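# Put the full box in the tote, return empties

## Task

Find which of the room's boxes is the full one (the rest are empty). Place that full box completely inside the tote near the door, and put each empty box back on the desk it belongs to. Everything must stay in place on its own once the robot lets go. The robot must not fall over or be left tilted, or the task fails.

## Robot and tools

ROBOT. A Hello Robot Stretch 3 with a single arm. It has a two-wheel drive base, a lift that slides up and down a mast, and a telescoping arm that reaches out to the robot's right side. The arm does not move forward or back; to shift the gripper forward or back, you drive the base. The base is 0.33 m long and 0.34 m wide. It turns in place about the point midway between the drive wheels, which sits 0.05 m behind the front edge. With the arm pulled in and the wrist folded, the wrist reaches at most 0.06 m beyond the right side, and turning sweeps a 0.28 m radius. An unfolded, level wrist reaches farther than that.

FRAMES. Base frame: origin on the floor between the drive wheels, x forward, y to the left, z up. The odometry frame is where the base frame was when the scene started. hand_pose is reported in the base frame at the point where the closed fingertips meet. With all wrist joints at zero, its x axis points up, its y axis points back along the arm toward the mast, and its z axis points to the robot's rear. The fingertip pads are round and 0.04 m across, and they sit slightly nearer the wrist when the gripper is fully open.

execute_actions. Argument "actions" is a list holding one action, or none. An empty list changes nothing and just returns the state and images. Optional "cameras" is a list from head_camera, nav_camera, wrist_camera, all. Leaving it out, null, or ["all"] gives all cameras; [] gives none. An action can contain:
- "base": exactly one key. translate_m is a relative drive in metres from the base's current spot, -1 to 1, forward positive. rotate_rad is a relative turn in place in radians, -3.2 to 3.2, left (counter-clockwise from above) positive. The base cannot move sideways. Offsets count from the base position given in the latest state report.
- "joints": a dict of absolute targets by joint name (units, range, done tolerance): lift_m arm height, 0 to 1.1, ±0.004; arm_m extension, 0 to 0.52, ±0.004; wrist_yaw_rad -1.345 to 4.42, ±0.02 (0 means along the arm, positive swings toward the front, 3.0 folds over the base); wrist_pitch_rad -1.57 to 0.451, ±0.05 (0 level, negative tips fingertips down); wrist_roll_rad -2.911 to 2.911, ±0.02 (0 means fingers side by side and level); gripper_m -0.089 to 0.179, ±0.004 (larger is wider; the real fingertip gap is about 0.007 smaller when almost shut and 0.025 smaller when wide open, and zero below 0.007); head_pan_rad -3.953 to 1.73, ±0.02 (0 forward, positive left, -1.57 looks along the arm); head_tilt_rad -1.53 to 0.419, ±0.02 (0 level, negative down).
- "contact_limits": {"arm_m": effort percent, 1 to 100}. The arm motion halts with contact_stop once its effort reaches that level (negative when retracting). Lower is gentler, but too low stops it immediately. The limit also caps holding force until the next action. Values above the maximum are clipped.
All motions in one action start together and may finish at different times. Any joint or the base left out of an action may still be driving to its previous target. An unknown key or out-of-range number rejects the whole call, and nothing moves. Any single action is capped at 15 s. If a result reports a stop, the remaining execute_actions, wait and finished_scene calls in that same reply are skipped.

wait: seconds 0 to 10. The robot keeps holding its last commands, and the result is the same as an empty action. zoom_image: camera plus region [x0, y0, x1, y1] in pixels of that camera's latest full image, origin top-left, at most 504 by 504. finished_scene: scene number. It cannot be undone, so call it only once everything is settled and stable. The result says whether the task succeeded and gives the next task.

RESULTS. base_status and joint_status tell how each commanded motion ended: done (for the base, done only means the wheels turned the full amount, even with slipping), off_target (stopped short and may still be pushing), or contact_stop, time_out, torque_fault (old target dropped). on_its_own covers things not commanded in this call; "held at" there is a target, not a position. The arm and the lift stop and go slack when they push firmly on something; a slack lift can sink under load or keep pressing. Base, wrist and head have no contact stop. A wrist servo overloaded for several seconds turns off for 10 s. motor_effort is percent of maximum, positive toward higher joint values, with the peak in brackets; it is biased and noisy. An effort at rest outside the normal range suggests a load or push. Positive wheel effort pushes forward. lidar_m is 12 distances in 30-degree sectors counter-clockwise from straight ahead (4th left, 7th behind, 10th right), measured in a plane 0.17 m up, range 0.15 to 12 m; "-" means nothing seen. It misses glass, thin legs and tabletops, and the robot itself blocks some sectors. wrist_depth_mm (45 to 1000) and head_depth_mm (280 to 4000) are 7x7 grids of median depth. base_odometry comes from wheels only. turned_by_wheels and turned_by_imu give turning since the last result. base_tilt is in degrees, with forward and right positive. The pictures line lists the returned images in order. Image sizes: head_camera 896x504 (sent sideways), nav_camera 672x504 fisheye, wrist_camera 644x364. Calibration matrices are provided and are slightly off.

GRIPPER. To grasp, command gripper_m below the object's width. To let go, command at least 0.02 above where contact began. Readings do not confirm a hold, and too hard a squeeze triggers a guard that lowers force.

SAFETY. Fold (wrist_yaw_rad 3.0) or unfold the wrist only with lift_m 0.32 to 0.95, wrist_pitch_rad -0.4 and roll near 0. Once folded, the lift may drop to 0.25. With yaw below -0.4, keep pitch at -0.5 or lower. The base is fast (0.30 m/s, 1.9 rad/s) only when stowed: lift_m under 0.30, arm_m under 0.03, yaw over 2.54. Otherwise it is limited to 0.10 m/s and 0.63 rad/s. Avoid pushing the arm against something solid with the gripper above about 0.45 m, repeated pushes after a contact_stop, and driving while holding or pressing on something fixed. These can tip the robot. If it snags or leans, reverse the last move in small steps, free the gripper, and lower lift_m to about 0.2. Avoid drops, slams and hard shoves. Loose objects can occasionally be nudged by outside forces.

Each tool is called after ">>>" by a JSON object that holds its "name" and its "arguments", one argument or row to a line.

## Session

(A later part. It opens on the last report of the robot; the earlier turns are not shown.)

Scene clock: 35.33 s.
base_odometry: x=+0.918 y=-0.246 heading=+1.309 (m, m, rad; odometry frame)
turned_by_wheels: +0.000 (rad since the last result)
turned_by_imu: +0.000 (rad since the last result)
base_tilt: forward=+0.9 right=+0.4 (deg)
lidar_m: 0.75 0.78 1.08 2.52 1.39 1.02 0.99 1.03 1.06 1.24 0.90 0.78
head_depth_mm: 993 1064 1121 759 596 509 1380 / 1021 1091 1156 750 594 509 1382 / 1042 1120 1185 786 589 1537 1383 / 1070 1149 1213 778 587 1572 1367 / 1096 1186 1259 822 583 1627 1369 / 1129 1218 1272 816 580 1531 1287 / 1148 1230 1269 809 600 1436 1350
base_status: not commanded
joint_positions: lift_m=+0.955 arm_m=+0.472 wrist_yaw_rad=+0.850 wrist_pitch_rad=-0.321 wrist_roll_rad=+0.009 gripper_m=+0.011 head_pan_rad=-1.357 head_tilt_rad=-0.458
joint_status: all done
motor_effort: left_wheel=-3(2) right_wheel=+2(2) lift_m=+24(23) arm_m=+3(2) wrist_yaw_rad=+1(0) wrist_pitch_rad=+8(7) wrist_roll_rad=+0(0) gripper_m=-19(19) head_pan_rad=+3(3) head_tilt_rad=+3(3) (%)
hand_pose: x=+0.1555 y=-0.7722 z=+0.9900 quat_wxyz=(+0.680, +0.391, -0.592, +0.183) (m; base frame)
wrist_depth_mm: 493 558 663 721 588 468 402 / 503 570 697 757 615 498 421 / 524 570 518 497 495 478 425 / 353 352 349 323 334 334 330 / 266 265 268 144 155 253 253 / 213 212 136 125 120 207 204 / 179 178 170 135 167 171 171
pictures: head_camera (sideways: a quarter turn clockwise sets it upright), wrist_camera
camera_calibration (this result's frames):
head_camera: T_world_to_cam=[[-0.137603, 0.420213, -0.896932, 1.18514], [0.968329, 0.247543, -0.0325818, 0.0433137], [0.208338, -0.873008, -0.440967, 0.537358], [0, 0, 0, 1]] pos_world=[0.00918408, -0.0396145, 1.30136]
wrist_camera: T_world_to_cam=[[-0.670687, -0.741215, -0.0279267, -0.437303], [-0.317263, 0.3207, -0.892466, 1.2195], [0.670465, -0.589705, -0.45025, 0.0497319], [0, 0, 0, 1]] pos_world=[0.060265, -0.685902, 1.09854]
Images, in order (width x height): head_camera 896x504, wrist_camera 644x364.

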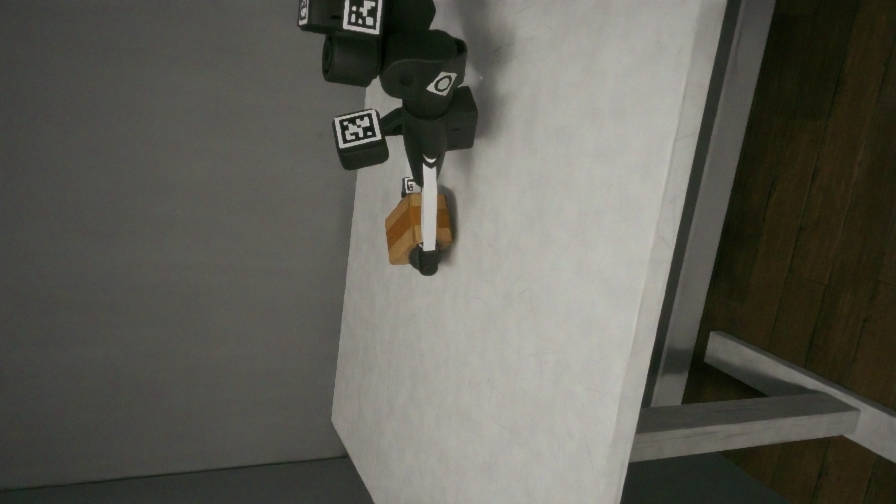

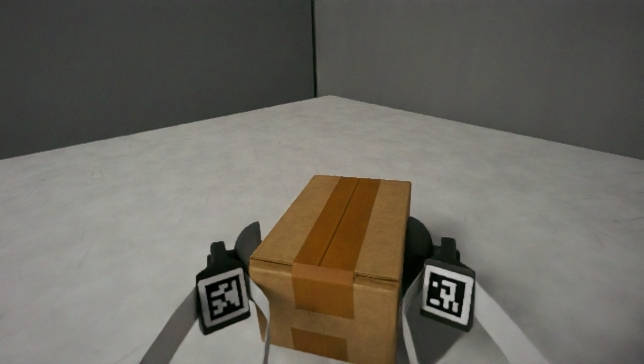

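>>> {"name": "execute_actions", "arguments": {
  "actions": [
    {"joints":{"lift_m":0.938,"head_pan_rad":-2.2}}
  ],
  "cameras": []
}}

>>> {"name": "execute_actions", "arguments": {
  "actions": [
    {"joints":{"gripper_m":0.15}}
  ],
  "cameras": []
}}

>>> {"name": "execute_actions", "arguments": {
  "actions": [
    {"joints":{"lift_m":1.02}}
  ],
  "cameras": ["head_camera","wrist_camera"]
}}

Scene clock: 36.73 s.
base_odometry: x=+0.918 y=-0.246 heading=+1.309 (m, m, rad; odometry frame)
turned_by_wheels: +0.000 (rad since the last result)
turned_by_imu: +0.000 (rad since the last result)
base_tilt: forward=+0.9 right=+0.3 (deg)
lidar_m: 0.75 0.78 1.08 2.51 1.39 1.02 0.99 1.03 1.06 1.24 0.90 0.78
head_depth_mm: 1071 1124 1176 851 1294 1378 1391 / 1195 1248 1293 841 1460 1546 - / 1299 1398 1420 834 1211 1353 - / 1240 1338 1386 806 640 - - / 1168 1255 1298 806 - - 1328 / 1105 1186 1247 862 - 1561 1362 / 1049 1118 1172 - 553 1513 1350
base_status: not commanded
joint_positions: lift_m=+0.938 arm_m=+0.472 wrist_yaw_rad=+0.850 wrist_pitch_rad=-0.320 wrist_roll_rad=+0.009 gripper_m=+0.011 head_pan_rad=-2.193 head_tilt_rad=-0.458
joint_status: all done
motor_effort: left_wheel=-2(3) right_wheel=+2(3) lift_m=+19(20) arm_m=+2(3) wrist_yaw_rad=+0(0) wrist_pitch_rad=+7(7) wrist_roll_rad=+0(0) gripper_m=-19(19) head_pan_rad=-3(40) head_tilt_rad=+3(3) (%)
hand_pose: x=+0.1555 y=-0.7722 z=+0.9733 quat_wxyz=(+0.680, +0.391, -0.592, +0.183) (m; base frame)
wrist_depth_mm: 486 548 650 740 579 477 402 / 505 585 675 745 614 503 420 / 504 463 458 442 441 436 409 / 317 315 307 288 298 296 292 / 237 235 238 144 156 225 223 / 190 188 135 124 120 184 180 / 158 158 152 136 150 153 152
pictures: none
No camera images: the call's "cameras" was empty. Leave "cameras" out to get every camera's image.

Scene clock: 38.63 s.
base_odometry: x=+0.918 y=-0.246 heading=+1.309 (m, m, rad; odometry frame)
turned_by_wheels: +0.000 (rad since the last result)
turned_by_imu: +0.000 (rad since the last result)
base_tilt: forward=+0.8 right=+0.3 (deg)
lidar_m: 0.75 0.78 1.08 2.52 1.39 1.02 0.99 1.03 1.06 1.24 0.90 0.78
head_depth_mm: 1073 1123 1177 847 1286 1378 1383 / 1193 1253 1289 839 1454 1534 - / 1300 1384 1427 833 1215 1360 - / 1235 1336 1384 804 638 - - / 1164 1254 1304 807 - - 1325 / 1098 1185 1245 860 - 1563 1358 / 1047 1121 1168 - 551 1492 1352
base_status: not commanded
joint_positions: lift_m=+0.938 arm_m=+0.472 wrist_yaw_rad=+0.850 wrist_pitch_rad=-0.320 wrist_roll_rad=+0.009 gripper_m=+0.150 head_pan_rad=-2.193 head_tilt_rad=-0.458
joint_status: all done
motor_effort: left_wheel=-2(3) right_wheel=+2(3) lift_m=+19(19) arm_m=+2(2) wrist_yaw_rad=+0(0) wrist_pitch_rad=+8(8) wrist_roll_rad=+0(0) gripper_m=+0(83) head_pan_rad=-3(3) head_tilt_rad=+3(3) (%)
hand_pose: x=+0.1555 y=-0.7722 z=+0.9733 quat_wxyz=(+0.680, +0.391, -0.592, +0.183) (m; base frame)
wrist_depth_mm: 487 557 657 732 585 478 397 / 506 581 675 765 624 501 418 / 513 468 455 448 437 429 413 / 320 311 306 288 299 298 292 / 238 247 232 146 208 238 222 / 189 - 180 127 173 183 182 / 164 151 156 138 149 151 152
pictures: none
No camera images: the call's "cameras" was empty. Leave "cameras" out to get every camera's image.

Scene clock: 40.20 s.
base_odometry: x=+0.918 y=-0.246 heading=+1.309 (m, m, rad; odometry frame)
turned_by_wheels: +0.000 (rad since the last result)
turned_by_imu: +0.000 (rad since the last result)
base_tilt: forward=+0.9 right=+0.4 (deg)
lidar_m: 0.75 0.78 1.08 2.51 1.39 1.02 0.99 1.03 1.06 1.23 0.90 0.78
head_depth_mm: 1068 1117 1174 966 - - - / 1194 1256 1286 959 - - - / 1304 1394 1424 - - - 1345 / 1240 1334 1399 - - - 1368 / 1165 1254 1328 - 552 1665 1363 / 1107 1183 1244 - 579 1583 1360 / 1045 1122 - 761 576 1505 1353
base_status: not commanded
joint_positions: lift_m=+1.020 arm_m=+0.472 wrist_yaw_rad=+0.850 wrist_pitch_rad=-0.320 wrist_roll_rad=+0.009 gripper_m=+0.150 head_pan_rad=-2.193 head_tilt_rad=-0.458
joint_status: all done
motor_effort: left_wheel=-2(3) right_wheel=+2(3) lift_m=+24(22) arm_m=+2(2) wrist_yaw_rad=+0(0) wrist_pitch_rad=+7(8) wrist_roll_rad=+0(0) gripper_m=+0(0) head_pan_rad=-4(3) head_tilt_rad=+3(3) (%)
hand_pose: x=+0.1555 y=-0.7722 z=+1.0550 quat_wxyz=(+0.680, +0.391, -0.592, +0.183) (m; base frame)
wrist_depth_mm: 482 544 637 715 589 477 402 / 509 583 677 791 620 495 417 / 526 609 704 733 635 530 429 / 530 502 489 488 481 465 442 / 380 398 373 365 365 378 356 / 301 - 300 288 293 294 288 / 264 244 250 189 240 242 244
pictures: head_camera (sideways: a quarter turn clockwise sets it upright), wrist_camera
camera_calibration (this result's frames):
head_camera: T_world_to_cam=[[0.219458, 0.383864, -0.896932, 1.18296], [0.832977, -0.552348, -0.0325818, 0.0441394], [-0.507926, -0.739973, -0.440967, 0.541728], [0, 0, 0, 1]] pos_world=[-0.0212195, -0.0288525, 1.30136]
wrist_camera: T_world_to_cam=[[-0.670684, -0.741217, -0.0279286, -0.435487], [-0.317155, 0.320606, -0.892538, 1.27755], [0.670519, -0.589754, -0.450106, 0.0788069], [0, 0, 0, 1]] pos_world=[0.0602644, -0.685902, 1.16357]
Images, in order (width x height): head_camera 896x504, wrist_camera 644x364.

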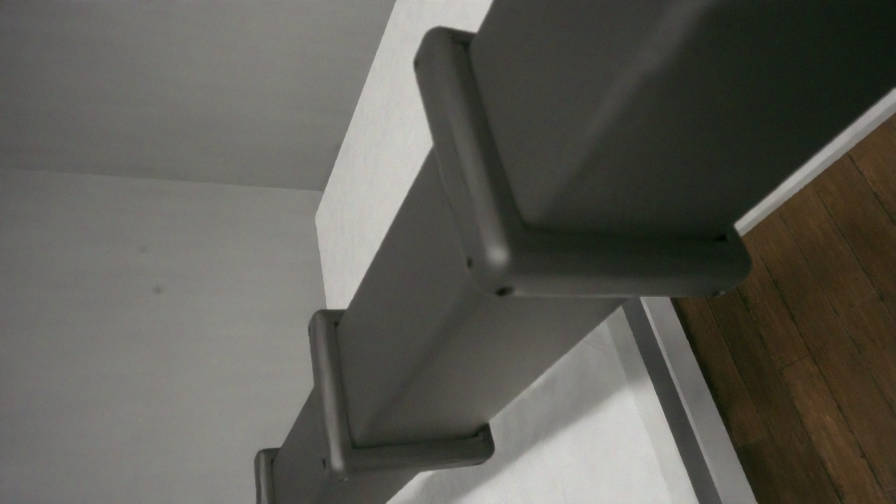

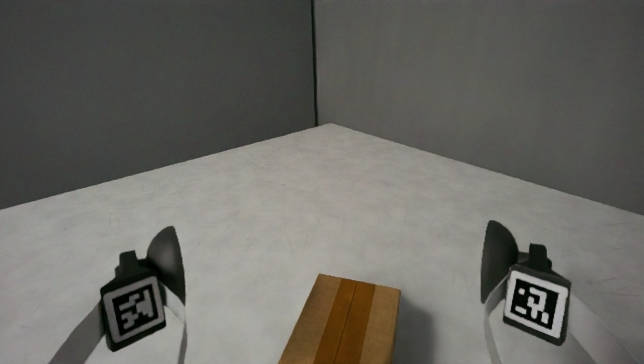

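>>> {"name": "execute_actions", "arguments": {
  "actions": [
    {"base":{"translate_m":-0.52},"joints":{"arm_m":0.36,"wrist_yaw_rad":0.7,"head_pan_rad":-1.35}}
  ],
  "cameras": ["head_camera","wrist_camera"]
}}

Scene clock: 46.83 s.
base_odometry: x=+0.783 y=-0.748 heading=+1.309 (m, m, rad; odometry frame)
turned_by_wheels: +0.000 (rad since the last result)
turned_by_imu: +0.000 (rad since the last result)
base_tilt: forward=+0.8 right=+0.4 (deg)
lidar_m: 1.27 1.32 1.83 1.74 0.65 0.48 0.47 0.49 0.67 0.82 1.28 1.25
head_depth_mm: 988 1053 - 758 598 494 1312 / 1012 1083 1146 751 593 510 1387 / 1038 1112 1180 714 589 1528 1374 / 1060 1139 1202 779 585 1570 1371 / 1090 1174 1241 821 583 1623 1368 / 1118 1206 1264 813 580 1660 1358 / 1151 1242 1305 807 600 1658 1353
base_status: done
joint_positions: lift_m=+1.020 arm_m=+0.360 wrist_yaw_rad=+0.701 wrist_pitch_rad=-0.320 wrist_roll_rad=+0.009 gripper_m=+0.150 head_pan_rad=-1.357 head_tilt_rad=-0.458
joint_status: all done
motor_effort: left_wheel=-3(6) right_wheel=+3(3) lift_m=+24(24) arm_m=-4(2) wrist_yaw_rad=+0(2) wrist_pitch_rad=+8(8) wrist_roll_rad=+0(0) gripper_m=+1(0) head_pan_rad=+4(40) head_tilt_rad=+3(3) (%)
hand_pose: x=+0.1305 y=-0.6854 z=+1.0550 quat_wxyz=(+0.692, +0.346, -0.620, +0.132) (m; base frame)
wrist_depth_mm: 871 - - 751 623 528 458 / 907 - - 810 653 562 481 / 752 736 714 699 652 583 497 / 499 492 491 491 487 479 466 / 380 394 367 366 365 376 357 / 306 - 299 297 297 295 290 / 264 244 251 239 192 243 245
pictures: head_camera (sideways: a quarter turn clockwise sets it upright), wrist_camera
camera_calibration (this result's frames):
head_camera: T_world_to_cam=[[-0.137557, 0.420131, -0.896977, 1.1852], [0.968345, 0.24748, -0.0325856, 0.0433186], [0.208294, -0.873066, -0.440874, 0.537238], [0, 0, 0, 1]] pos_world=[0.00918164, -0.0396148, 1.30136]
wrist_camera: T_world_to_cam=[[-0.773096, -0.633674, -0.0279288, -0.300867], [-0.266156, 0.364055, -0.892538, 1.26492], [0.575746, -0.682585, -0.450106, 0.0954853], [0, 0, 0, 1]] pos_world=[0.0490932, -0.585976, 1.16357]
Images, in order (width x height): head_camera 896x504, wrist_camera 644x364.

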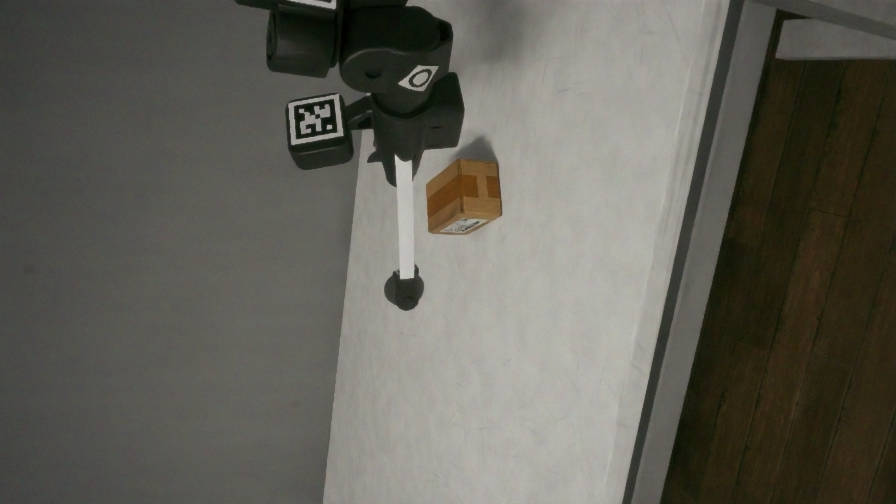

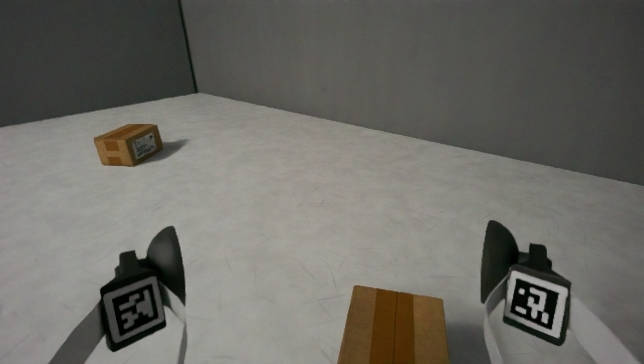

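>>> {"name": "execute_actions", "arguments": {
  "actions": [
    {"joints":{"arm_m":0.345,"wrist_yaw_rad":0.5,"lift_m":0.99}}
  ],
  "cameras": ["wrist_camera"]
}}

>>> {"name": "execute_actions", "arguments": {
  "actions": [
    {"joints":{"lift_m":0.938}}
  ],
  "cameras": ["wrist_camera"]
}}

Scene clock: 48.33 s.
base_odometry: x=+0.783 y=-0.748 heading=+1.309 (m, m, rad; odometry frame)
turned_by_wheels: +0.000 (rad since the last result)
turned_by_imu: +0.000 (rad since the last result)
base_tilt: forward=+0.9 right=+0.4 (deg)
lidar_m: 1.27 1.32 1.83 1.73 0.65 0.48 0.47 0.49 0.67 0.82 1.28 1.25
head_depth_mm: 986 1060 1107 - 598 494 1325 / 1008 1083 1139 - 593 509 1381 / 1038 1112 1182 715 591 1529 1375 / 1058 1137 1202 782 587 1581 1366 / 1091 1175 1242 821 584 1617 1360 / 1127 1210 1266 814 580 1659 1358 / 1149 1241 1303 807 600 1644 1350
base_status: not commanded
joint_positions: lift_m=+0.990 arm_m=+0.345 wrist_yaw_rad=+0.502 wrist_pitch_rad=-0.320 wrist_roll_rad=+0.009 gripper_m=+0.150 head_pan_rad=-1.357 head_tilt_rad=-0.458
joint_status: all done
motor_effort: left_wheel=-2(2) right_wheel=+2(3) lift_m=+20(21) arm_m=-4(3) wrist_yaw_rad=-1(0) wrist_pitch_rad=+8(8) wrist_roll_rad=+0(0) gripper_m=+0(0) head_pan_rad=+4(3) head_tilt_rad=+3(3) (%)
hand_pose: x=+0.0919 y=-0.6969 z=+1.0253 quat_wxyz=(+0.702, +0.283, -0.651, +0.063) (m; base frame)
wrist_depth_mm: 941 938 798 653 588 525 456 / 937 - 849 720 623 537 489 / 557 642 626 621 614 553 515 / 432 435 424 419 413 408 407 / 327 336 322 320 316 327 313 / 262 - 260 188 255 251 250 / 227 209 216 157 213 209 211
pictures: wrist_camera
camera_calibration (this result's frames):
wrist_camera: T_world_to_cam=[[-0.883134, -0.468288, -0.0279287, -0.213454], [-0.188912, 0.409496, -0.892538, 1.25684], [0.429402, -0.782955, -0.450106, 0.0399862], [0, 0, 0, 1]] pos_world=[0.0317532, -0.583321, 1.13381]
Images, in order (width x height): wrist_camera 644x364.

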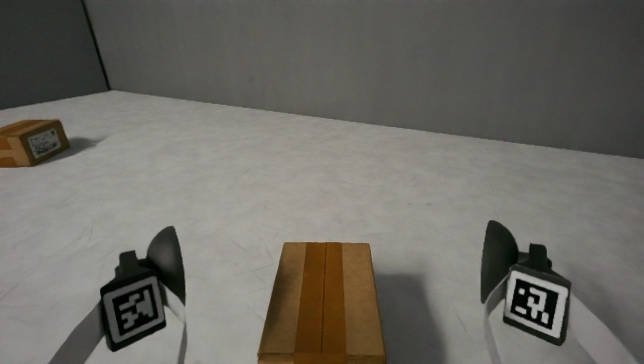

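Scene clock: 49.63 s.
base_odometry: x=+0.783 y=-0.748 heading=+1.309 (m, m, rad; odometry frame)
turned_by_wheels: +0.000 (rad since the last result)
turned_by_imu: +0.000 (rad since the last result)
base_tilt: forward=+0.8 right=+0.3 (deg)
lidar_m: 1.27 1.33 1.83 1.73 0.65 0.48 0.47 0.49 0.67 0.82 1.28 1.25
head_depth_mm: 988 1060 1124 - 572 494 1309 / 1012 1083 1158 - 568 510 1377 / 1036 1113 1182 774 591 1534 1367 / 1066 1142 1207 829 588 1580 1368 / 1088 1175 1244 821 583 1621 1370 / 1118 1210 1269 817 581 1660 1354 / 1150 1244 1303 807 599 1649 1351
base_status: not commanded
joint_positions: lift_m=+0.938 arm_m=+0.345 wrist_yaw_rad=+0.502 wrist_pitch_rad=-0.320 wrist_roll_rad=+0.009 gripper_m=+0.150 head_pan_rad=-1.357 head_tilt_rad=-0.458
joint_status: all done
motor_effort: left_wheel=-3(2) right_wheel=+3(3) lift_m=+20(17) arm_m=-3(4) wrist_yaw_rad=-1(1) wrist_pitch_rad=+7(8) wrist_roll_rad=+0(0) gripper_m=+0(0) head_pan_rad=+4(3) head_tilt_rad=+3(3) (%)
hand_pose: x=+0.0919 y=-0.6969 z=+0.9733 quat_wxyz=(+0.702, +0.283, -0.651, +0.063) (m; base frame)
wrist_depth_mm: 944 911 784 671 569 512 461 / 908 914 779 687 607 540 489 / 473 472 454 450 438 427 423 / 316 314 309 193 300 296 293 / 238 247 222 145 229 237 224 / 190 - 181 129 178 182 182 / 164 152 152 141 150 151 153
pictures: wrist_camera
camera_calibration (this result's frames):
wrist_camera: T_world_to_cam=[[-0.883171, -0.468219, -0.0279287, -0.214872], [-0.18888, 0.409511, -0.892538, 1.21043], [0.42934, -0.782989, -0.450106, 0.0165618], [0, 0, 0, 1]] pos_world=[0.0317459, -0.583323, 1.08181]
Images, in order (width x height): wrist_camera 644x364.

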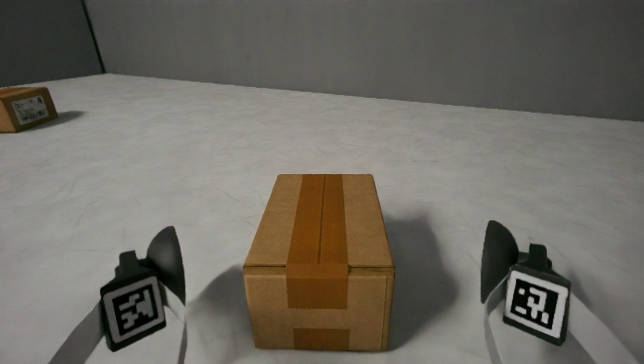

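>>> {"name": "execute_actions", "arguments": {
  "actions": [
    {"joints":{"gripper_m":0.0,"arm_m":0.338}}
  ],
  "cameras": ["wrist_camera"]
}}

>>> {"name": "execute_actions", "arguments": {
  "actions": [
    {"joints":{"lift_m":0.955}}
  ],
  "cameras": ["wrist_camera"]
}}

Scene clock: 51.87 s.
base_odometry: x=+0.783 y=-0.748 heading=+1.309 (m, m, rad; odometry frame)
turned_by_wheels: +0.000 (rad since the last result)
turned_by_imu: +0.000 (rad since the last result)
base_tilt: forward=+0.9 right=+0.3 (deg)
lidar_m: 1.27 1.33 1.83 1.73 0.65 0.48 0.47 0.49 0.67 0.82 1.28 1.25
head_depth_mm: 988 1055 1125 - 572 495 1313 / 1011 1087 1153 - 569 509 1387 / 1036 1109 1183 757 589 1536 1377 / 1064 1143 1206 829 587 1579 1375 / 1088 1176 1242 823 583 1617 1365 / 1119 1204 1261 813 580 1667 1355 / 1146 1244 1307 808 600 1659 1354
base_status: not commanded
joint_positions: lift_m=+0.938 arm_m=+0.338 wrist_yaw_rad=+0.502 wrist_pitch_rad=-0.320 wrist_roll_rad=+0.009 gripper_m=+0.001 head_pan_rad=-1.357 head_tilt_rad=-0.458
joint_status: all done
motor_effort: left_wheel=-2(3) right_wheel=+3(3) lift_m=+20(19) arm_m=-3(4) wrist_yaw_rad=-1(2) wrist_pitch_rad=+8(8) wrist_roll_rad=+0(0) gripper_m=-19(95) head_pan_rad=+4(4) head_tilt_rad=+3(3) (%)
hand_pose: x=+0.0919 y=-0.6900 z=+0.9733 quat_wxyz=(+0.702, +0.283, -0.651, +0.063) (m; base frame)
wrist_depth_mm: 944 924 775 663 593 518 465 / 912 911 805 690 624 553 495 / 472 476 459 446 444 431 417 / 313 311 308 191 299 296 293 / 239 238 233 143 217 227 224 / 191 190 181 132 132 182 182 / 159 158 150 145 149 153 153
pictures: wrist_camera
camera_calibration (this result's frames):
wrist_camera: T_world_to_cam=[[-0.883244, -0.468082, -0.0279286, -0.211532], [-0.188817, 0.40954, -0.892538, 1.20758], [0.429219, -0.783056, -0.450106, 0.0220056], [0, 0, 0, 1]] pos_world=[0.0317315, -0.576334, 1.08181]
Images, in order (width x height): wrist_camera 644x364.

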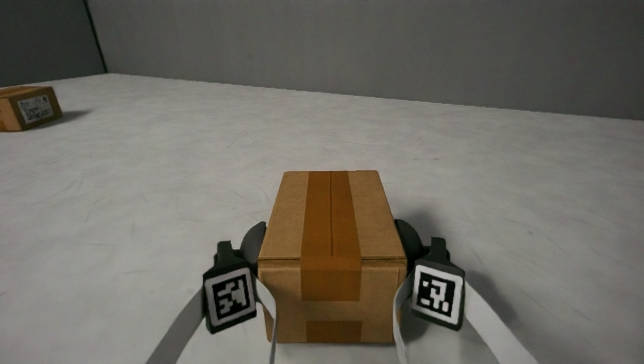

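Scene clock: 52.73 s.
base_odometry: x=+0.783 y=-0.748 heading=+1.309 (m, m, rad; odometry frame)
turned_by_wheels: +0.000 (rad since the last result)
turned_by_imu: +0.000 (rad since the last result)
base_tilt: forward=+0.9 right=+0.4 (deg)
lidar_m: 1.27 1.32 1.83 1.74 0.66 0.48 0.47 0.49 0.67 0.82 1.28 1.25
head_depth_mm: 986 1062 1122 - 584 494 1316 / 1012 1086 1163 - 570 510 1381 / 1036 1118 1185 712 590 1542 1379 / 1064 1145 1208 828 587 1573 1367 / 1087 1172 1241 820 584 1619 1368 / 1124 1207 1266 815 580 1655 1361 / 1148 1248 1310 808 600 1657 1356
base_status: not commanded
joint_positions: lift_m=+0.955 arm_m=+0.338 wrist_yaw_rad=+0.502 wrist_pitch_rad=-0.320 wrist_roll_rad=+0.009 gripper_m=+0.001 head_pan_rad=-1.357 head_tilt_rad=-0.458
joint_status: all done
motor_effort: left_wheel=-2(2) right_wheel=+3(3) lift_m=+24(22) arm_m=-4(3) wrist_yaw_rad=-1(1) wrist_pitch_rad=+8(7) wrist_roll_rad=+0(0) gripper_m=-19(19) head_pan_rad=+4(3) head_tilt_rad=+4(2) (%)
hand_pose: x=+0.0919 y=-0.6900 z=+0.9900 quat_wxyz=(+0.702, +0.283, -0.651, +0.063) (m; base frame)
wrist_depth_mm: 916 961 800 679 580 516 467 / 956 943 820 711 612 549 482 / 486 528 513 519 501 482 471 / 355 352 345 190 333 330 332 / 269 265 264 143 243 255 253 / 215 212 202 133 133 207 204 / 179 178 169 145 168 173 172
pictures: wrist_camera
camera_calibration (this result's frames):
wrist_camera: T_world_to_cam=[[-0.883244, -0.468082, -0.0279287, -0.211063], [-0.188816, 0.40954, -0.892539, 1.22253], [0.429219, -0.783056, -0.450106, 0.0295461], [0, 0, 0, 1]] pos_world=[0.0317315, -0.576333, 1.09856]
Images, in order (width x height): wrist_camera 644x364.

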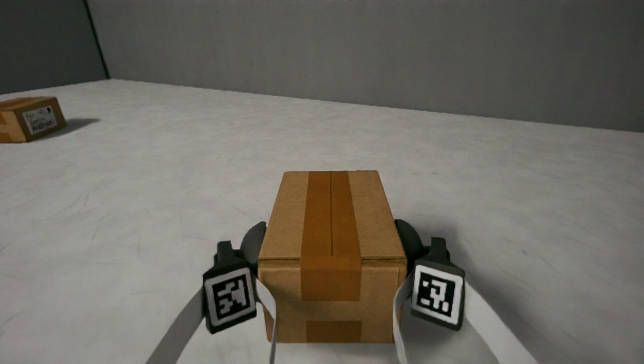

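>>> {"name": "execute_actions", "arguments": {
  "actions": [
    {"joints":{"lift_m":0.938}}
  ],
  "cameras": []
}}

>>> {"name": "execute_actions", "arguments": {
  "actions": [
    {"joints":{"gripper_m":0.12}}
  ],
  "cameras": []
}}

>>> {"name": "execute_actions", "arguments": {
  "actions": [
    {"joints":{"lift_m":0.99}}
  ],
  "cameras": []
}}

>>> {"name": "execute_actions", "arguments": {
  "actions": [
    {"joints":{"arm_m":0.0,"wrist_yaw_rad":1.2,"gripper_m":0.04,"wrist_pitch_rad":-0.3}}
  ],
  "cameras": ["nav_camera"]
}}

>>> {"name": "execute_actions", "arguments": {
  "actions": [
    {"base":{"rotate_rad":1.08},"joints":{"lift_m":0.7,"wrist_pitch_rad":-0.4,"head_pan_rad":0}}
  ],
  "cameras": []
}}

>>> {"name": "execute_actions", "arguments": {
  "actions": [
    {"base":{"translate_m":0.35},"joints":{"lift_m":0.28,"wrist_yaw_rad":3.0}}
  ],
  "cameras": ["nav_camera"]
}}

>>> {"name": "execute_actions", "arguments": {
  "actions": [
    {"base":{"translate_m":1.0}}
  ],
  "cameras": ["nav_camera"]
}}

Scene clock: 54.70 s.
base_odometry: x=+0.783 y=-0.748 heading=+1.309 (m, m, rad; odometry frame)
turned_by_wheels: +0.000 (rad since the last result)
turned_by_imu: +0.000 (rad since the last result)
base_tilt: forward=+0.8 right=+0.3 (deg)
lidar_m: 1.27 1.33 1.83 1.73 0.65 0.48 0.47 0.49 0.67 0.82 1.28 1.26
head_depth_mm: 987 1053 1126 - 572 493 1313 / 1014 1081 1158 - 568 509 1380 / 1040 1110 1180 756 590 1539 1372 / 1061 1141 1207 827 586 1576 1372 / 1091 1171 1241 822 583 1622 1356 / 1119 1208 1269 815 579 1668 1363 / 1146 1246 1301 807 599 1661 1352
base_status: not commanded
joint_positions: lift_m=+0.938 arm_m=+0.338 wrist_yaw_rad=+0.502 wrist_pitch_rad=-0.320 wrist_roll_rad=+0.009 gripper_m=+0.001 head_pan_rad=-1.357 head_tilt_rad=-0.458
joint_status: all done
motor_effort: left_wheel=-2(2) right_wheel=+2(3) lift_m=+20(23) arm_m=-3(4) wrist_yaw_rad=-1(1) wrist_pitch_rad=+8(7) wrist_roll_rad=+0(0) gripper_m=-20(20) head_pan_rad=+4(4) head_tilt_rad=+3(3) (%)
hand_pose: x=+0.0919 y=-0.6900 z=+0.9733 quat_wxyz=(+0.702, +0.283, -0.651, +0.063) (m; base frame)
wrist_depth_mm: 926 928 795 667 596 515 466 / 888 927 789 708 605 553 494 / 472 467 445 446 439 428 422 / 310 312 308 190 295 296 291 / 237 234 234 144 216 226 224 / 190 189 180 133 132 182 182 / 158 159 152 146 149 153 153
pictures: none
No camera images: the call's "cameras" was empty. Leave "cameras" out to get every camera's image.

Scene clock: 56.40 s.
base_odometry: x=+0.783 y=-0.748 heading=+1.309 (m, m, rad; odometry frame)
turned_by_wheels: +0.000 (rad since the last result)
turned_by_imu: +0.000 (rad since the last result)
base_tilt: forward=+0.9 right=+0.3 (deg)
lidar_m: 1.27 1.32 1.83 1.74 0.66 0.48 0.47 0.49 0.67 0.82 1.28 1.25
head_depth_mm: 986 1062 1127 - 573 493 1317 / 1011 1085 1152 - 569 508 1383 / 1035 1113 1183 775 590 1545 1384 / 1062 1143 1216 828 587 1577 1370 / 1090 1175 1235 822 584 1623 1364 / 1122 1208 1266 815 581 1661 1352 / 1150 1245 1303 808 600 1648 1354
base_status: not commanded
joint_positions: lift_m=+0.938 arm_m=+0.338 wrist_yaw_rad=+0.502 wrist_pitch_rad=-0.320 wrist_roll_rad=+0.009 gripper_m=+0.120 head_pan_rad=-1.357 head_tilt_rad=-0.458
joint_status: all done
motor_effort: left_wheel=-2(2) right_wheel=+3(2) lift_m=+20(20) arm_m=-3(4) wrist_yaw_rad=-1(1) wrist_pitch_rad=+8(7) wrist_roll_rad=+0(0) gripper_m=+1(81) head_pan_rad=+3(3) head_tilt_rad=+4(3) (%)
hand_pose: x=+0.0919 y=-0.6900 z=+0.9733 quat_wxyz=(+0.702, +0.283, -0.651, +0.063) (m; base frame)
wrist_depth_mm: 968 927 766 679 577 527 466 / 913 924 806 685 610 544 480 / 472 471 456 450 446 433 426 / 315 314 308 193 301 295 292 / 240 237 232 146 217 238 225 / 191 190 180 137 170 188 181 / 159 152 156 149 149 149 152
pictures: none
No camera images: the call's "cameras" was empty. Leave "cameras" out to get every camera's image.

Scene clock: 57.70 s.
base_odometry: x=+0.783 y=-0.748 heading=+1.309 (m, m, rad; odometry frame)
turned_by_wheels: +0.000 (rad since the last result)
turned_by_imu: +0.000 (rad since the last result)
base_tilt: forward=+0.9 right=+0.3 (deg)
lidar_m: 1.27 1.33 1.83 1.73 0.65 0.48 0.47 0.49 0.67 0.82 1.28 1.25
head_depth_mm: 987 1060 1113 - 598 494 1313 / 1010 1082 1151 - 593 508 1381 / 1037 1114 1185 715 592 1533 1380 / 1062 1146 1207 783 587 1575 1371 / 1089 1175 1237 819 583 1626 1362 / 1121 1206 1262 813 580 1670 1358 / 1147 1240 1298 808 600 1652 1354
base_status: not commanded
joint_positions: lift_m=+0.990 arm_m=+0.338 wrist_yaw_rad=+0.502 wrist_pitch_rad=-0.320 wrist_roll_rad=+0.009 gripper_m=+0.120 head_pan_rad=-1.357 head_tilt_rad=-0.458
joint_status: all done
motor_effort: left_wheel=-3(2) right_wheel=+3(3) lift_m=+24(26) arm_m=-4(2) wrist_yaw_rad=-1(1) wrist_pitch_rad=+8(7) wrist_roll_rad=+0(0) gripper_m=+1(1) head_pan_rad=+4(3) head_tilt_rad=+3(3) (%)
hand_pose: x=+0.0919 y=-0.6900 z=+1.0250 quat_wxyz=(+0.702, +0.283, -0.651, +0.063) (m; base frame)
wrist_depth_mm: 919 970 787 652 580 529 465 / 948 - 863 714 622 540 497 / 540 649 637 622 619 553 513 / 437 437 421 417 413 410 405 / 328 326 325 321 314 327 307 / 264 264 259 189 249 262 252 / 220 210 217 158 206 206 209
pictures: none
No camera images: the call's "cameras" was empty. Leave "cameras" out to get every camera's image.

Scene clock: 61.40 s.
base_odometry: x=+0.783 y=-0.748 heading=+1.309 (m, m, rad; odometry frame)
turned_by_wheels: +0.000 (rad since the last result)
turned_by_imu: +0.000 (rad since the last result)
base_tilt: forward=+0.9 right=+0.3 (deg)
lidar_m: 1.27 1.32 1.84 1.73 0.65 0.48 0.47 0.49 0.67 0.82 1.28 1.25
head_depth_mm: 984 1058 1122 849 597 502 - / 1012 1082 1159 844 594 508 1413 / 1036 1112 1181 751 590 1540 1413 / 1063 1141 1211 828 588 1552 - / 1091 1178 1244 821 597 - - / 1119 1211 1260 815 580 - - / 1151 1247 1311 807 601 1729 1374
base_status: not commanded
joint_positions: lift_m=+0.990 arm_m=+0.000 wrist_yaw_rad=+1.200 wrist_pitch_rad=-0.320 wrist_roll_rad=+0.009 gripper_m=+0.040 head_pan_rad=-1.357 head_tilt_rad=-0.458
joint_status: all done
motor_effort: left_wheel=-3(3) right_wheel=+3(3) lift_m=+24(24) arm_m=-4(2) wrist_yaw_rad=+0(2) wrist_pitch_rad=+7(8) wrist_roll_rad=+0(0) gripper_m=+0(81) head_pan_rad=+2(4) head_tilt_rad=+3(3) (%)
hand_pose: x=+0.1982 y=-0.2309 z=+1.0250 quat_wxyz=(+0.638, +0.489, -0.515, +0.299) (m; base frame)
wrist_depth_mm: 861 953 - - - - 861 / 928 - - - - - 888 / 954 - - - 603 602 597 / - - - - 471 411 407 / - - - - - 327 315 / - - - - - - 252 / - - - - - - -
pictures: nav_camera (sideways: a quarter turn counterclockwise sets it upright)
camera_calibration (this result's frames):
nav_camera: T_world_to_cam=[[0.149298, -0.438222, 0.886381, -1.11601], [-0.967756, -0.248684, 0.040057, 0.00722085], [0.202875, -0.863781, -0.46122, 0.55157], [0, 0, 0, 1]] pos_world=[0.0617067, -0.0108279, 1.24332]
Images, in order (width x height): nav_camera 672x504.

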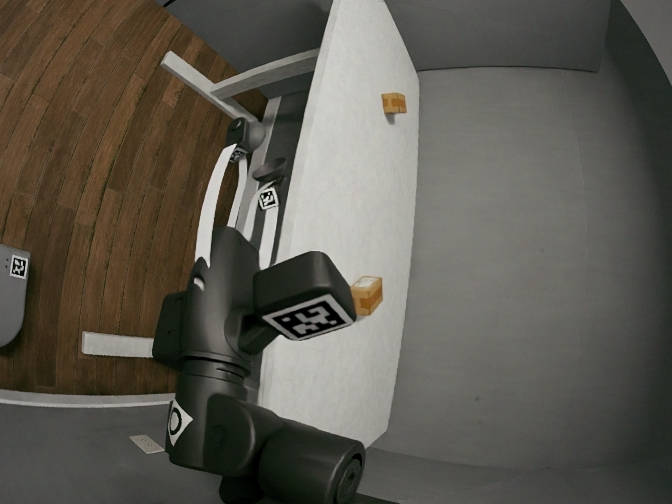

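Scene clock: 64.87 s.
base_odometry: x=+0.783 y=-0.748 heading=+2.389 (m, m, rad; odometry frame)
turned_by_wheels: +1.080 (rad since the last result)
turned_by_imu: +1.066 (rad since the last result)
base_tilt: forward=+0.9 right=+0.4 (deg)
lidar_m: 1.90 1.53 0.63 0.48 0.47 0.49 0.70 1.23 1.29 1.26 1.27 1.34
head_depth_mm: 1567 1638 1697 1781 1855 1705 1388 / 2628 2815 2982 2064 2099 1684 1379 / 2510 2724 2972 3085 2185 1682 1377 / 2397 2589 2802 2936 2174 1687 1371 / 2302 2470 2674 2774 2145 1668 1366 / 2187 2330 2544 2673 2151 1656 1359 / 2091 2241 2403 2568 2127 1654 1350
base_status: done
joint_positions: lift_m=+0.700 arm_m=+0.000 wrist_yaw_rad=+1.200 wrist_pitch_rad=-0.415 wrist_roll_rad=+0.009 gripper_m=+0.040 head_pan_rad=-0.007 head_tilt_rad=-0.458
joint_status: all done
motor_effort: left_wheel=-3(8) right_wheel=+2(5) lift_m=+19(20) arm_m=-4(3) wrist_yaw_rad=+0(0) wrist_pitch_rad=+6(7) wrist_roll_rad=+0(0) gripper_m=+0(0) head_pan_rad=+3(41) head_tilt_rad=+3(3) (%)
hand_pose: x=+0.1881 y=-0.2269 z=+0.7135 quat_wxyz=(+0.652, +0.512, -0.491, +0.268) (m; base frame)
wrist_depth_mm: - - - - - 891 771 / - - - - - 946 794 / - - - - - - 859 / - - - - - - 871 / - - - - - - 896 / - - - - - - 978 / 899 849 856 879 860 876 853
pictures: none
No camera images: the call's "cameras" was empty. Leave "cameras" out to get every camera's image.

Scene clock: 69.97 s.
base_odometry: x=+0.528 y=-0.509 heading=+2.389 (m, m, rad; odometry frame)
turned_by_wheels: +0.000 (rad since the last result)
turned_by_imu: +0.001 (rad since the last result)
base_tilt: forward=+0.9 right=+0.3 (deg)
lidar_m: 1.66 2.04 0.84 0.64 0.63 0.66 0.94 1.54 1.36 1.14 1.11 1.17
head_depth_mm: 2323 1430 1486 1553 1613 1632 1383 / 2290 2527 2724 2879 1956 1694 1381 / 2193 2383 2599 2799 2182 1689 1382 / 2100 2284 2447 2660 2164 1692 1371 / 2010 2154 2335 2517 2157 1672 1371 / 1911 2057 2202 2397 2146 1657 1360 / 1840 1952 2106 2263 2127 1654 1355
base_status: done
joint_positions: lift_m=+0.280 arm_m=+0.000 wrist_yaw_rad=+2.998 wrist_pitch_rad=-0.415 wrist_roll_rad=+0.009 gripper_m=+0.040 head_pan_rad=-0.007 head_tilt_rad=-0.457
joint_status: all done
motor_effort: left_wheel=-3(9) right_wheel=+3(5) lift_m=+19(16) arm_m=-3(4) wrist_yaw_rad=+1(2) wrist_pitch_rad=+5(6) wrist_roll_rad=+0(0) gripper_m=+0(0) head_pan_rad=+3(4) head_tilt_rad=+2(3) (%)
hand_pose: x=+0.0109 y=+0.0772 z=+0.2935 quat_wxyz=(+0.196, +0.703, +0.095, +0.677) (m; base frame)
wrist_depth_mm: 472 - 611 707 866 - - / 500 - 666 764 955 - - / 530 566 694 844 955 - - / 553 606 739 797 765 754 761 / 554 616 662 627 643 627 608 / 524 523 - 525 - 519 510 / 463 478 - - 439 436 435
pictures: nav_camera (sideways: a quarter turn counterclockwise sets it upright)
camera_calibration (this result's frames):
nav_camera: T_world_to_cam=[[0.459434, 0.0496473, 0.886823, -1.11848], [0.0305348, -0.998729, 0.0400931, 0.00108419], [0.887687, 0.00865884, -0.460366, 0.546282], [0, 0, 0, 1]] pos_world=[0.0289063, 0.051882, 1.24334]
Images, in order (width x height): nav_camera 672x504.

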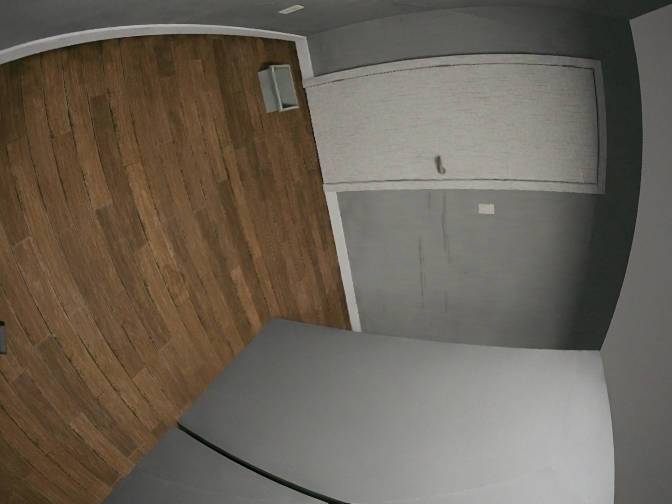

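Scene clock: 75.07 s.
base_odometry: x=-0.202 y=+0.175 heading=+2.389 (m, m, rad; odometry frame)
turned_by_wheels: +0.000 (rad since the last result)
turned_by_imu: +0.003 (rad since the last result)
base_tilt: forward=+0.9 right=+0.4 (deg)
lidar_m: 1.37 1.31 1.39 1.11 1.10 1.14 1.63 2.01 0.89 0.67 0.66 0.69
head_depth_mm: 1435 1565 1721 1911 2074 1700 1388 / 1358 1484 1629 1790 1975 1703 1378 / 1301 1406 1531 1692 1870 1695 1373 / 1243 1339 1451 1584 1753 1686 1372 / 1191 1278 1379 1507 1656 1676 1370 / 1136 1217 1316 1431 1565 1623 1364 / 1094 1166 1256 1340 1457 1559 1356
base_status: done
joint_positions: lift_m=+0.280 arm_m=+0.000 wrist_yaw_rad=+2.999 wrist_pitch_rad=-0.415 wrist_roll_rad=+0.009 gripper_m=+0.040 head_pan_rad=-0.007 head_tilt_rad=-0.457
joint_status: not commanded
motor_effort: left_wheel=-3(7) right_wheel=+2(8) lift_m=+20(20) arm_m=-3(3) wrist_yaw_rad=+1(1) wrist_pitch_rad=+5(6) wrist_roll_rad=+0(0) gripper_m=+0(0) head_pan_rad=+4(3) head_tilt_rad=+2(3) (%)
hand_pose: x=+0.0107 y=+0.0772 z=+0.2934 quat_wxyz=(+0.195, +0.703, +0.095, +0.677) (m; base frame)
wrist_depth_mm: 758 - - - - - - / 846 - - - - - - / 871 946 - - - - - / 815 790 790 795 790 780 746 / 631 647 641 627 623 614 608 / 533 542 - 526 - 507 509 / 454 474 - - 446 453 441
pictures: nav_camera (sideways: a quarter turn counterclockwise sets it upright)
camera_calibration (this result's frames):
nav_camera: T_world_to_cam=[[0.459386, 0.0496674, 0.886847, -1.11851], [0.0305756, -0.998728, 0.040095, 0.00108142], [0.88771, 0.00869677, -0.460321, 0.546222], [0, 0, 0, 1]] pos_world=[0.0289071, 0.051883, 1.24334]
Images, in order (width x height): nav_camera 672x504.

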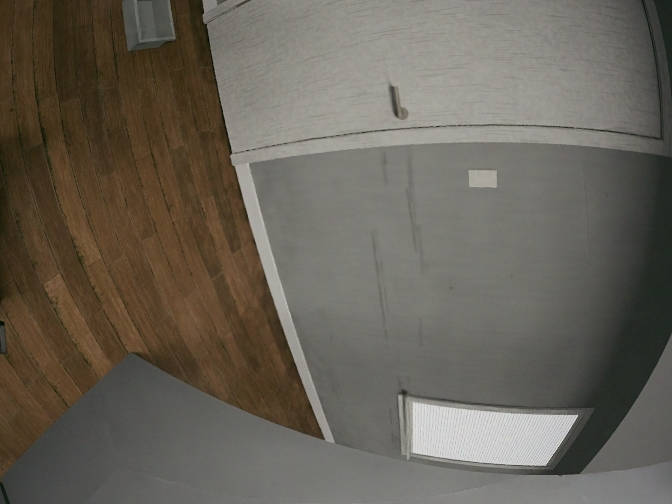

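>>> {"name": "execute_actions", "arguments": {
  "actions": [
    {"base":{"translate_m":0.85}}
  ],
  "cameras": []
}}

>>> {"name": "execute_actions", "arguments": {
  "actions": [
    {"base":{"rotate_rad":-1.08},"joints":{"head_pan_rad":-0.3}}
  ],
  "cameras": ["nav_camera"]
}}

Scene clock: 79.97 s.
base_odometry: x=-0.822 y=+0.756 heading=+2.388 (m, m, rad; odometry frame)
turned_by_wheels: +0.000 (rad since the last result)
turned_by_imu: +0.002 (rad since the last result)
base_tilt: forward=+0.9 right=+0.3 (deg)
lidar_m: 0.59 0.58 0.60 0.84 1.48 1.55 2.22 0.88 0.48 0.58 1.86 0.78
head_depth_mm: 590 647 711 792 892 1022 1201 / 562 612 670 742 829 943 1088 / 537 582 633 697 773 867 991 / 512 553 600 658 726 807 915 / 491 529 571 622 681 756 850 / 471 506 544 590 645 709 792 / 452 484 520 562 611 669 739
base_status: done
joint_positions: lift_m=+0.280 arm_m=+0.000 wrist_yaw_rad=+2.999 wrist_pitch_rad=-0.415 wrist_roll_rad=+0.009 gripper_m=+0.040 head_pan_rad=-0.007 head_tilt_rad=-0.457
joint_status: not commanded
motor_effort: left_wheel=-3(7) right_wheel=+3(8) lift_m=+20(20) arm_m=-3(3) wrist_yaw_rad=+1(1) wrist_pitch_rad=+6(6) wrist_roll_rad=+0(0) gripper_m=+0(0) head_pan_rad=+4(4) head_tilt_rad=+2(2) (%)
hand_pose: x=+0.0107 y=+0.0772 z=+0.2934 quat_wxyz=(+0.195, +0.703, +0.095, +0.677) (m; base frame)
wrist_depth_mm: - - - 911 688 527 457 / - - - - 706 551 468 / - - - - 751 576 492 / 827 804 797 780 742 619 512 / 653 639 656 637 640 617 529 / 530 528 - 521 - 511 508 / 456 477 - - 442 442 439
pictures: none
No camera images: the call's "cameras" was empty. Leave "cameras" out to get every camera's image.

Scene clock: 81.87 s.
base_odometry: x=-0.822 y=+0.756 heading=+1.309 (m, m, rad; odometry frame)
turned_by_wheels: -1.080 (rad since the last result)
turned_by_imu: -1.064 (rad since the last result)
base_tilt: forward=+0.9 right=+0.3 (deg)
lidar_m: 2.07 0.81 0.60 0.58 0.60 0.81 1.46 1.53 2.12 0.98 0.48 0.56
head_depth_mm: 632 648 661 681 696 715 734 / 3039 3256 3235 2758 870 898 931 / 2978 3191 3470 3084 2186 1698 1341 / 2901 3101 3374 3048 2177 1668 1371 / 2833 3026 3221 2952 2159 1681 1364 / 2768 2979 3201 3028 2135 1671 1362 / 2717 2889 3127 2976 2136 1650 1366
base_status: done
joint_positions: lift_m=+0.280 arm_m=+0.000 wrist_yaw_rad=+2.999 wrist_pitch_rad=-0.415 wrist_roll_rad=+0.009 gripper_m=+0.040 head_pan_rad=-0.293 head_tilt_rad=-0.457
joint_status: all done
motor_effort: left_wheel=+2(8) right_wheel=-1(6) lift_m=+20(20) arm_m=-4(4) wrist_yaw_rad=+1(0) wrist_pitch_rad=+5(6) wrist_roll_rad=+0(0) gripper_m=+0(0) head_pan_rad=-3(28) head_tilt_rad=+3(3) (%)
hand_pose: x=+0.0107 y=+0.0772 z=+0.2934 quat_wxyz=(+0.195, +0.703, +0.095, +0.677) (m; base frame)
wrist_depth_mm: 502 - 545 552 567 591 603 / 538 - 592 598 625 637 655 / 579 600 648 655 678 683 724 / 639 644 667 704 714 721 753 / 633 663 652 614 638 603 611 / 531 532 - 515 - 512 507 / 459 479 - - 443 442 436
pictures: nav_camera (sideways: a quarter turn counterclockwise sets it upright)
camera_calibration (this result's frames):
nav_camera: T_world_to_cam=[[0.454704, -0.0819923, 0.886861, -1.1185], [-0.25253, -0.966758, 0.0400962, 0.00280691], [0.854092, -0.242191, -0.460294, 0.546393], [0, 0, 0, 1]] pos_world=[0.0426241, 0.0433368, 1.24334]
Images, in order (width x height): nav_camera 672x504.

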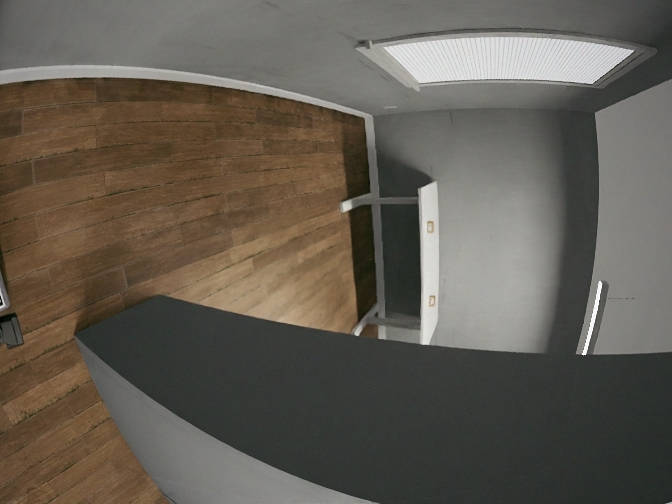

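Partition is a thick cabinet row. Advance.

>>> {"name": "execute_actions", "arguments": {
  "actions": [
    {"base":{"translate_m":1.0},"joints":{"head_pan_rad":-0.6,"head_tilt_rad":-0.4}}
  ],
  "cameras": ["nav_camera","head_camera"]
}}

Scene clock: 87.17 s.
base_odometry: x=-0.563 y=+1.722 heading=+1.309 (m, m, rad; odometry frame)
turned_by_wheels: +0.000 (rad since the last result)
turned_by_imu: +0.003 (rad since the last result)
base_tilt: forward=+0.8 right=+0.3 (deg)
lidar_m: 1.87 0.77 0.57 0.55 0.58 0.81 2.40 0.57 0.49 1.32 2.85 2.38
head_depth_mm: 2740 2995 3241 3399 2397 1799 1445 / 2558 2803 2966 3273 2361 1783 1431 / 2437 2603 2696 2912 2344 1776 1425 / 2307 2465 2565 2866 2351 1770 1420 / 2163 2303 2420 2681 2300 1755 1420 / 2050 2179 2284 2486 2303 1751 1410 / 1959 2078 2204 1857 2192 1737 1407
base_status: done
joint_positions: lift_m=+0.280 arm_m=+0.000 wrist_yaw_rad=+2.999 wrist_pitch_rad=-0.415 wrist_roll_rad=+0.009 gripper_m=+0.040 head_pan_rad=-0.593 head_tilt_rad=-0.408
joint_status: all done
motor_effort: left_wheel=+2(9) right_wheel=-2(5) lift_m=+20(20) arm_m=-3(3) wrist_yaw_rad=+1(1) wrist_pitch_rad=+6(6) wrist_roll_rad=+0(0) gripper_m=+0(0) head_pan_rad=-3(26) head_tilt_rad=+3(10) (%)
hand_pose: x=+0.0107 y=+0.0772 z=+0.2934 quat_wxyz=(+0.195, +0.703, +0.095, +0.677) (m; base frame)
wrist_depth_mm: 503 - 526 531 555 569 583 / 531 - 564 575 608 612 612 / 578 586 612 629 650 672 688 / 628 650 653 665 694 706 719 / 647 626 656 615 637 616 619 / 535 529 - 516 - 511 509 / 456 476 - - 442 443 438
pictures: head_camera (sideways: a quarter turn clockwise sets it upright), nav_camera (sideways: a quarter turn counterclockwise sets it upright)
camera_calibration (this result's frames):
head_camera: T_world_to_cam=[[-0.352416, 0.1828, -0.917816, 1.2137], [0.529244, 0.847773, -0.0343656, 0.0483166], [0.771818, -0.49786, -0.395515, 0.474775], [0, 0, 0, 1]] pos_world=[0.0357157, -0.026454, 1.30339]
nav_camera: T_world_to_cam=[[0.373857, -0.188152, 0.908201, -1.14584], [-0.528469, -0.847919, 0.0418789, 0.00216665], [0.762201, -0.495613, -0.416433, 0.489879], [0, 0, 0, 1]] pos_world=[0.0561406, 0.0290348, 1.24457]
Images, in order (width x height): head_camera 896x504, nav_camera 672x504.

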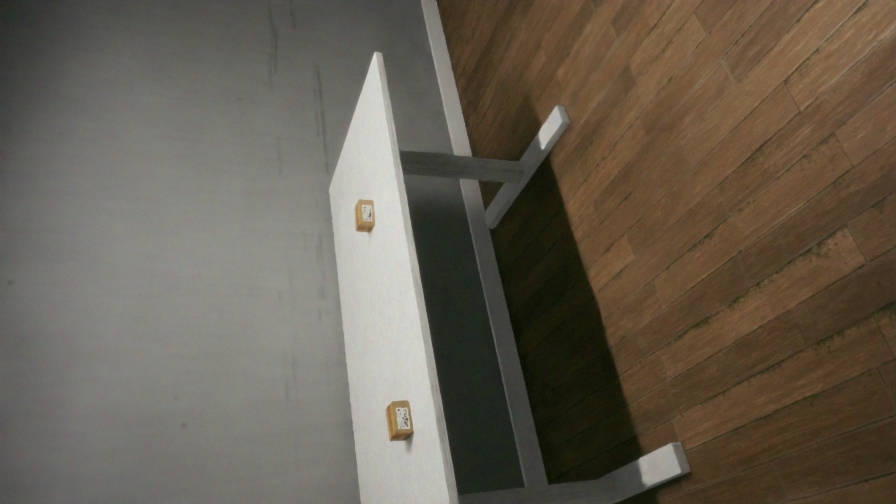

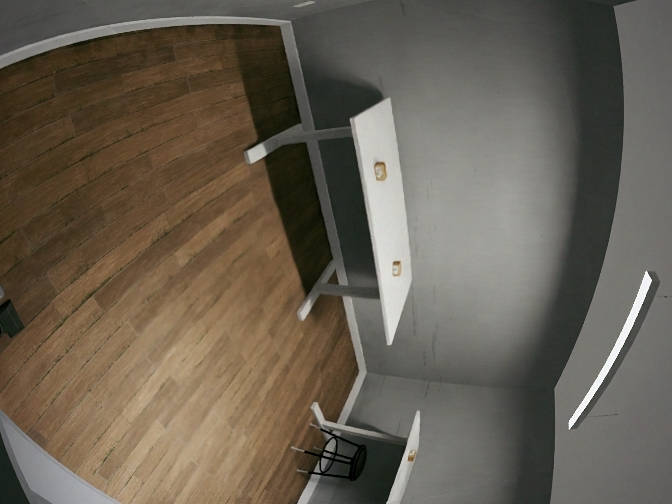

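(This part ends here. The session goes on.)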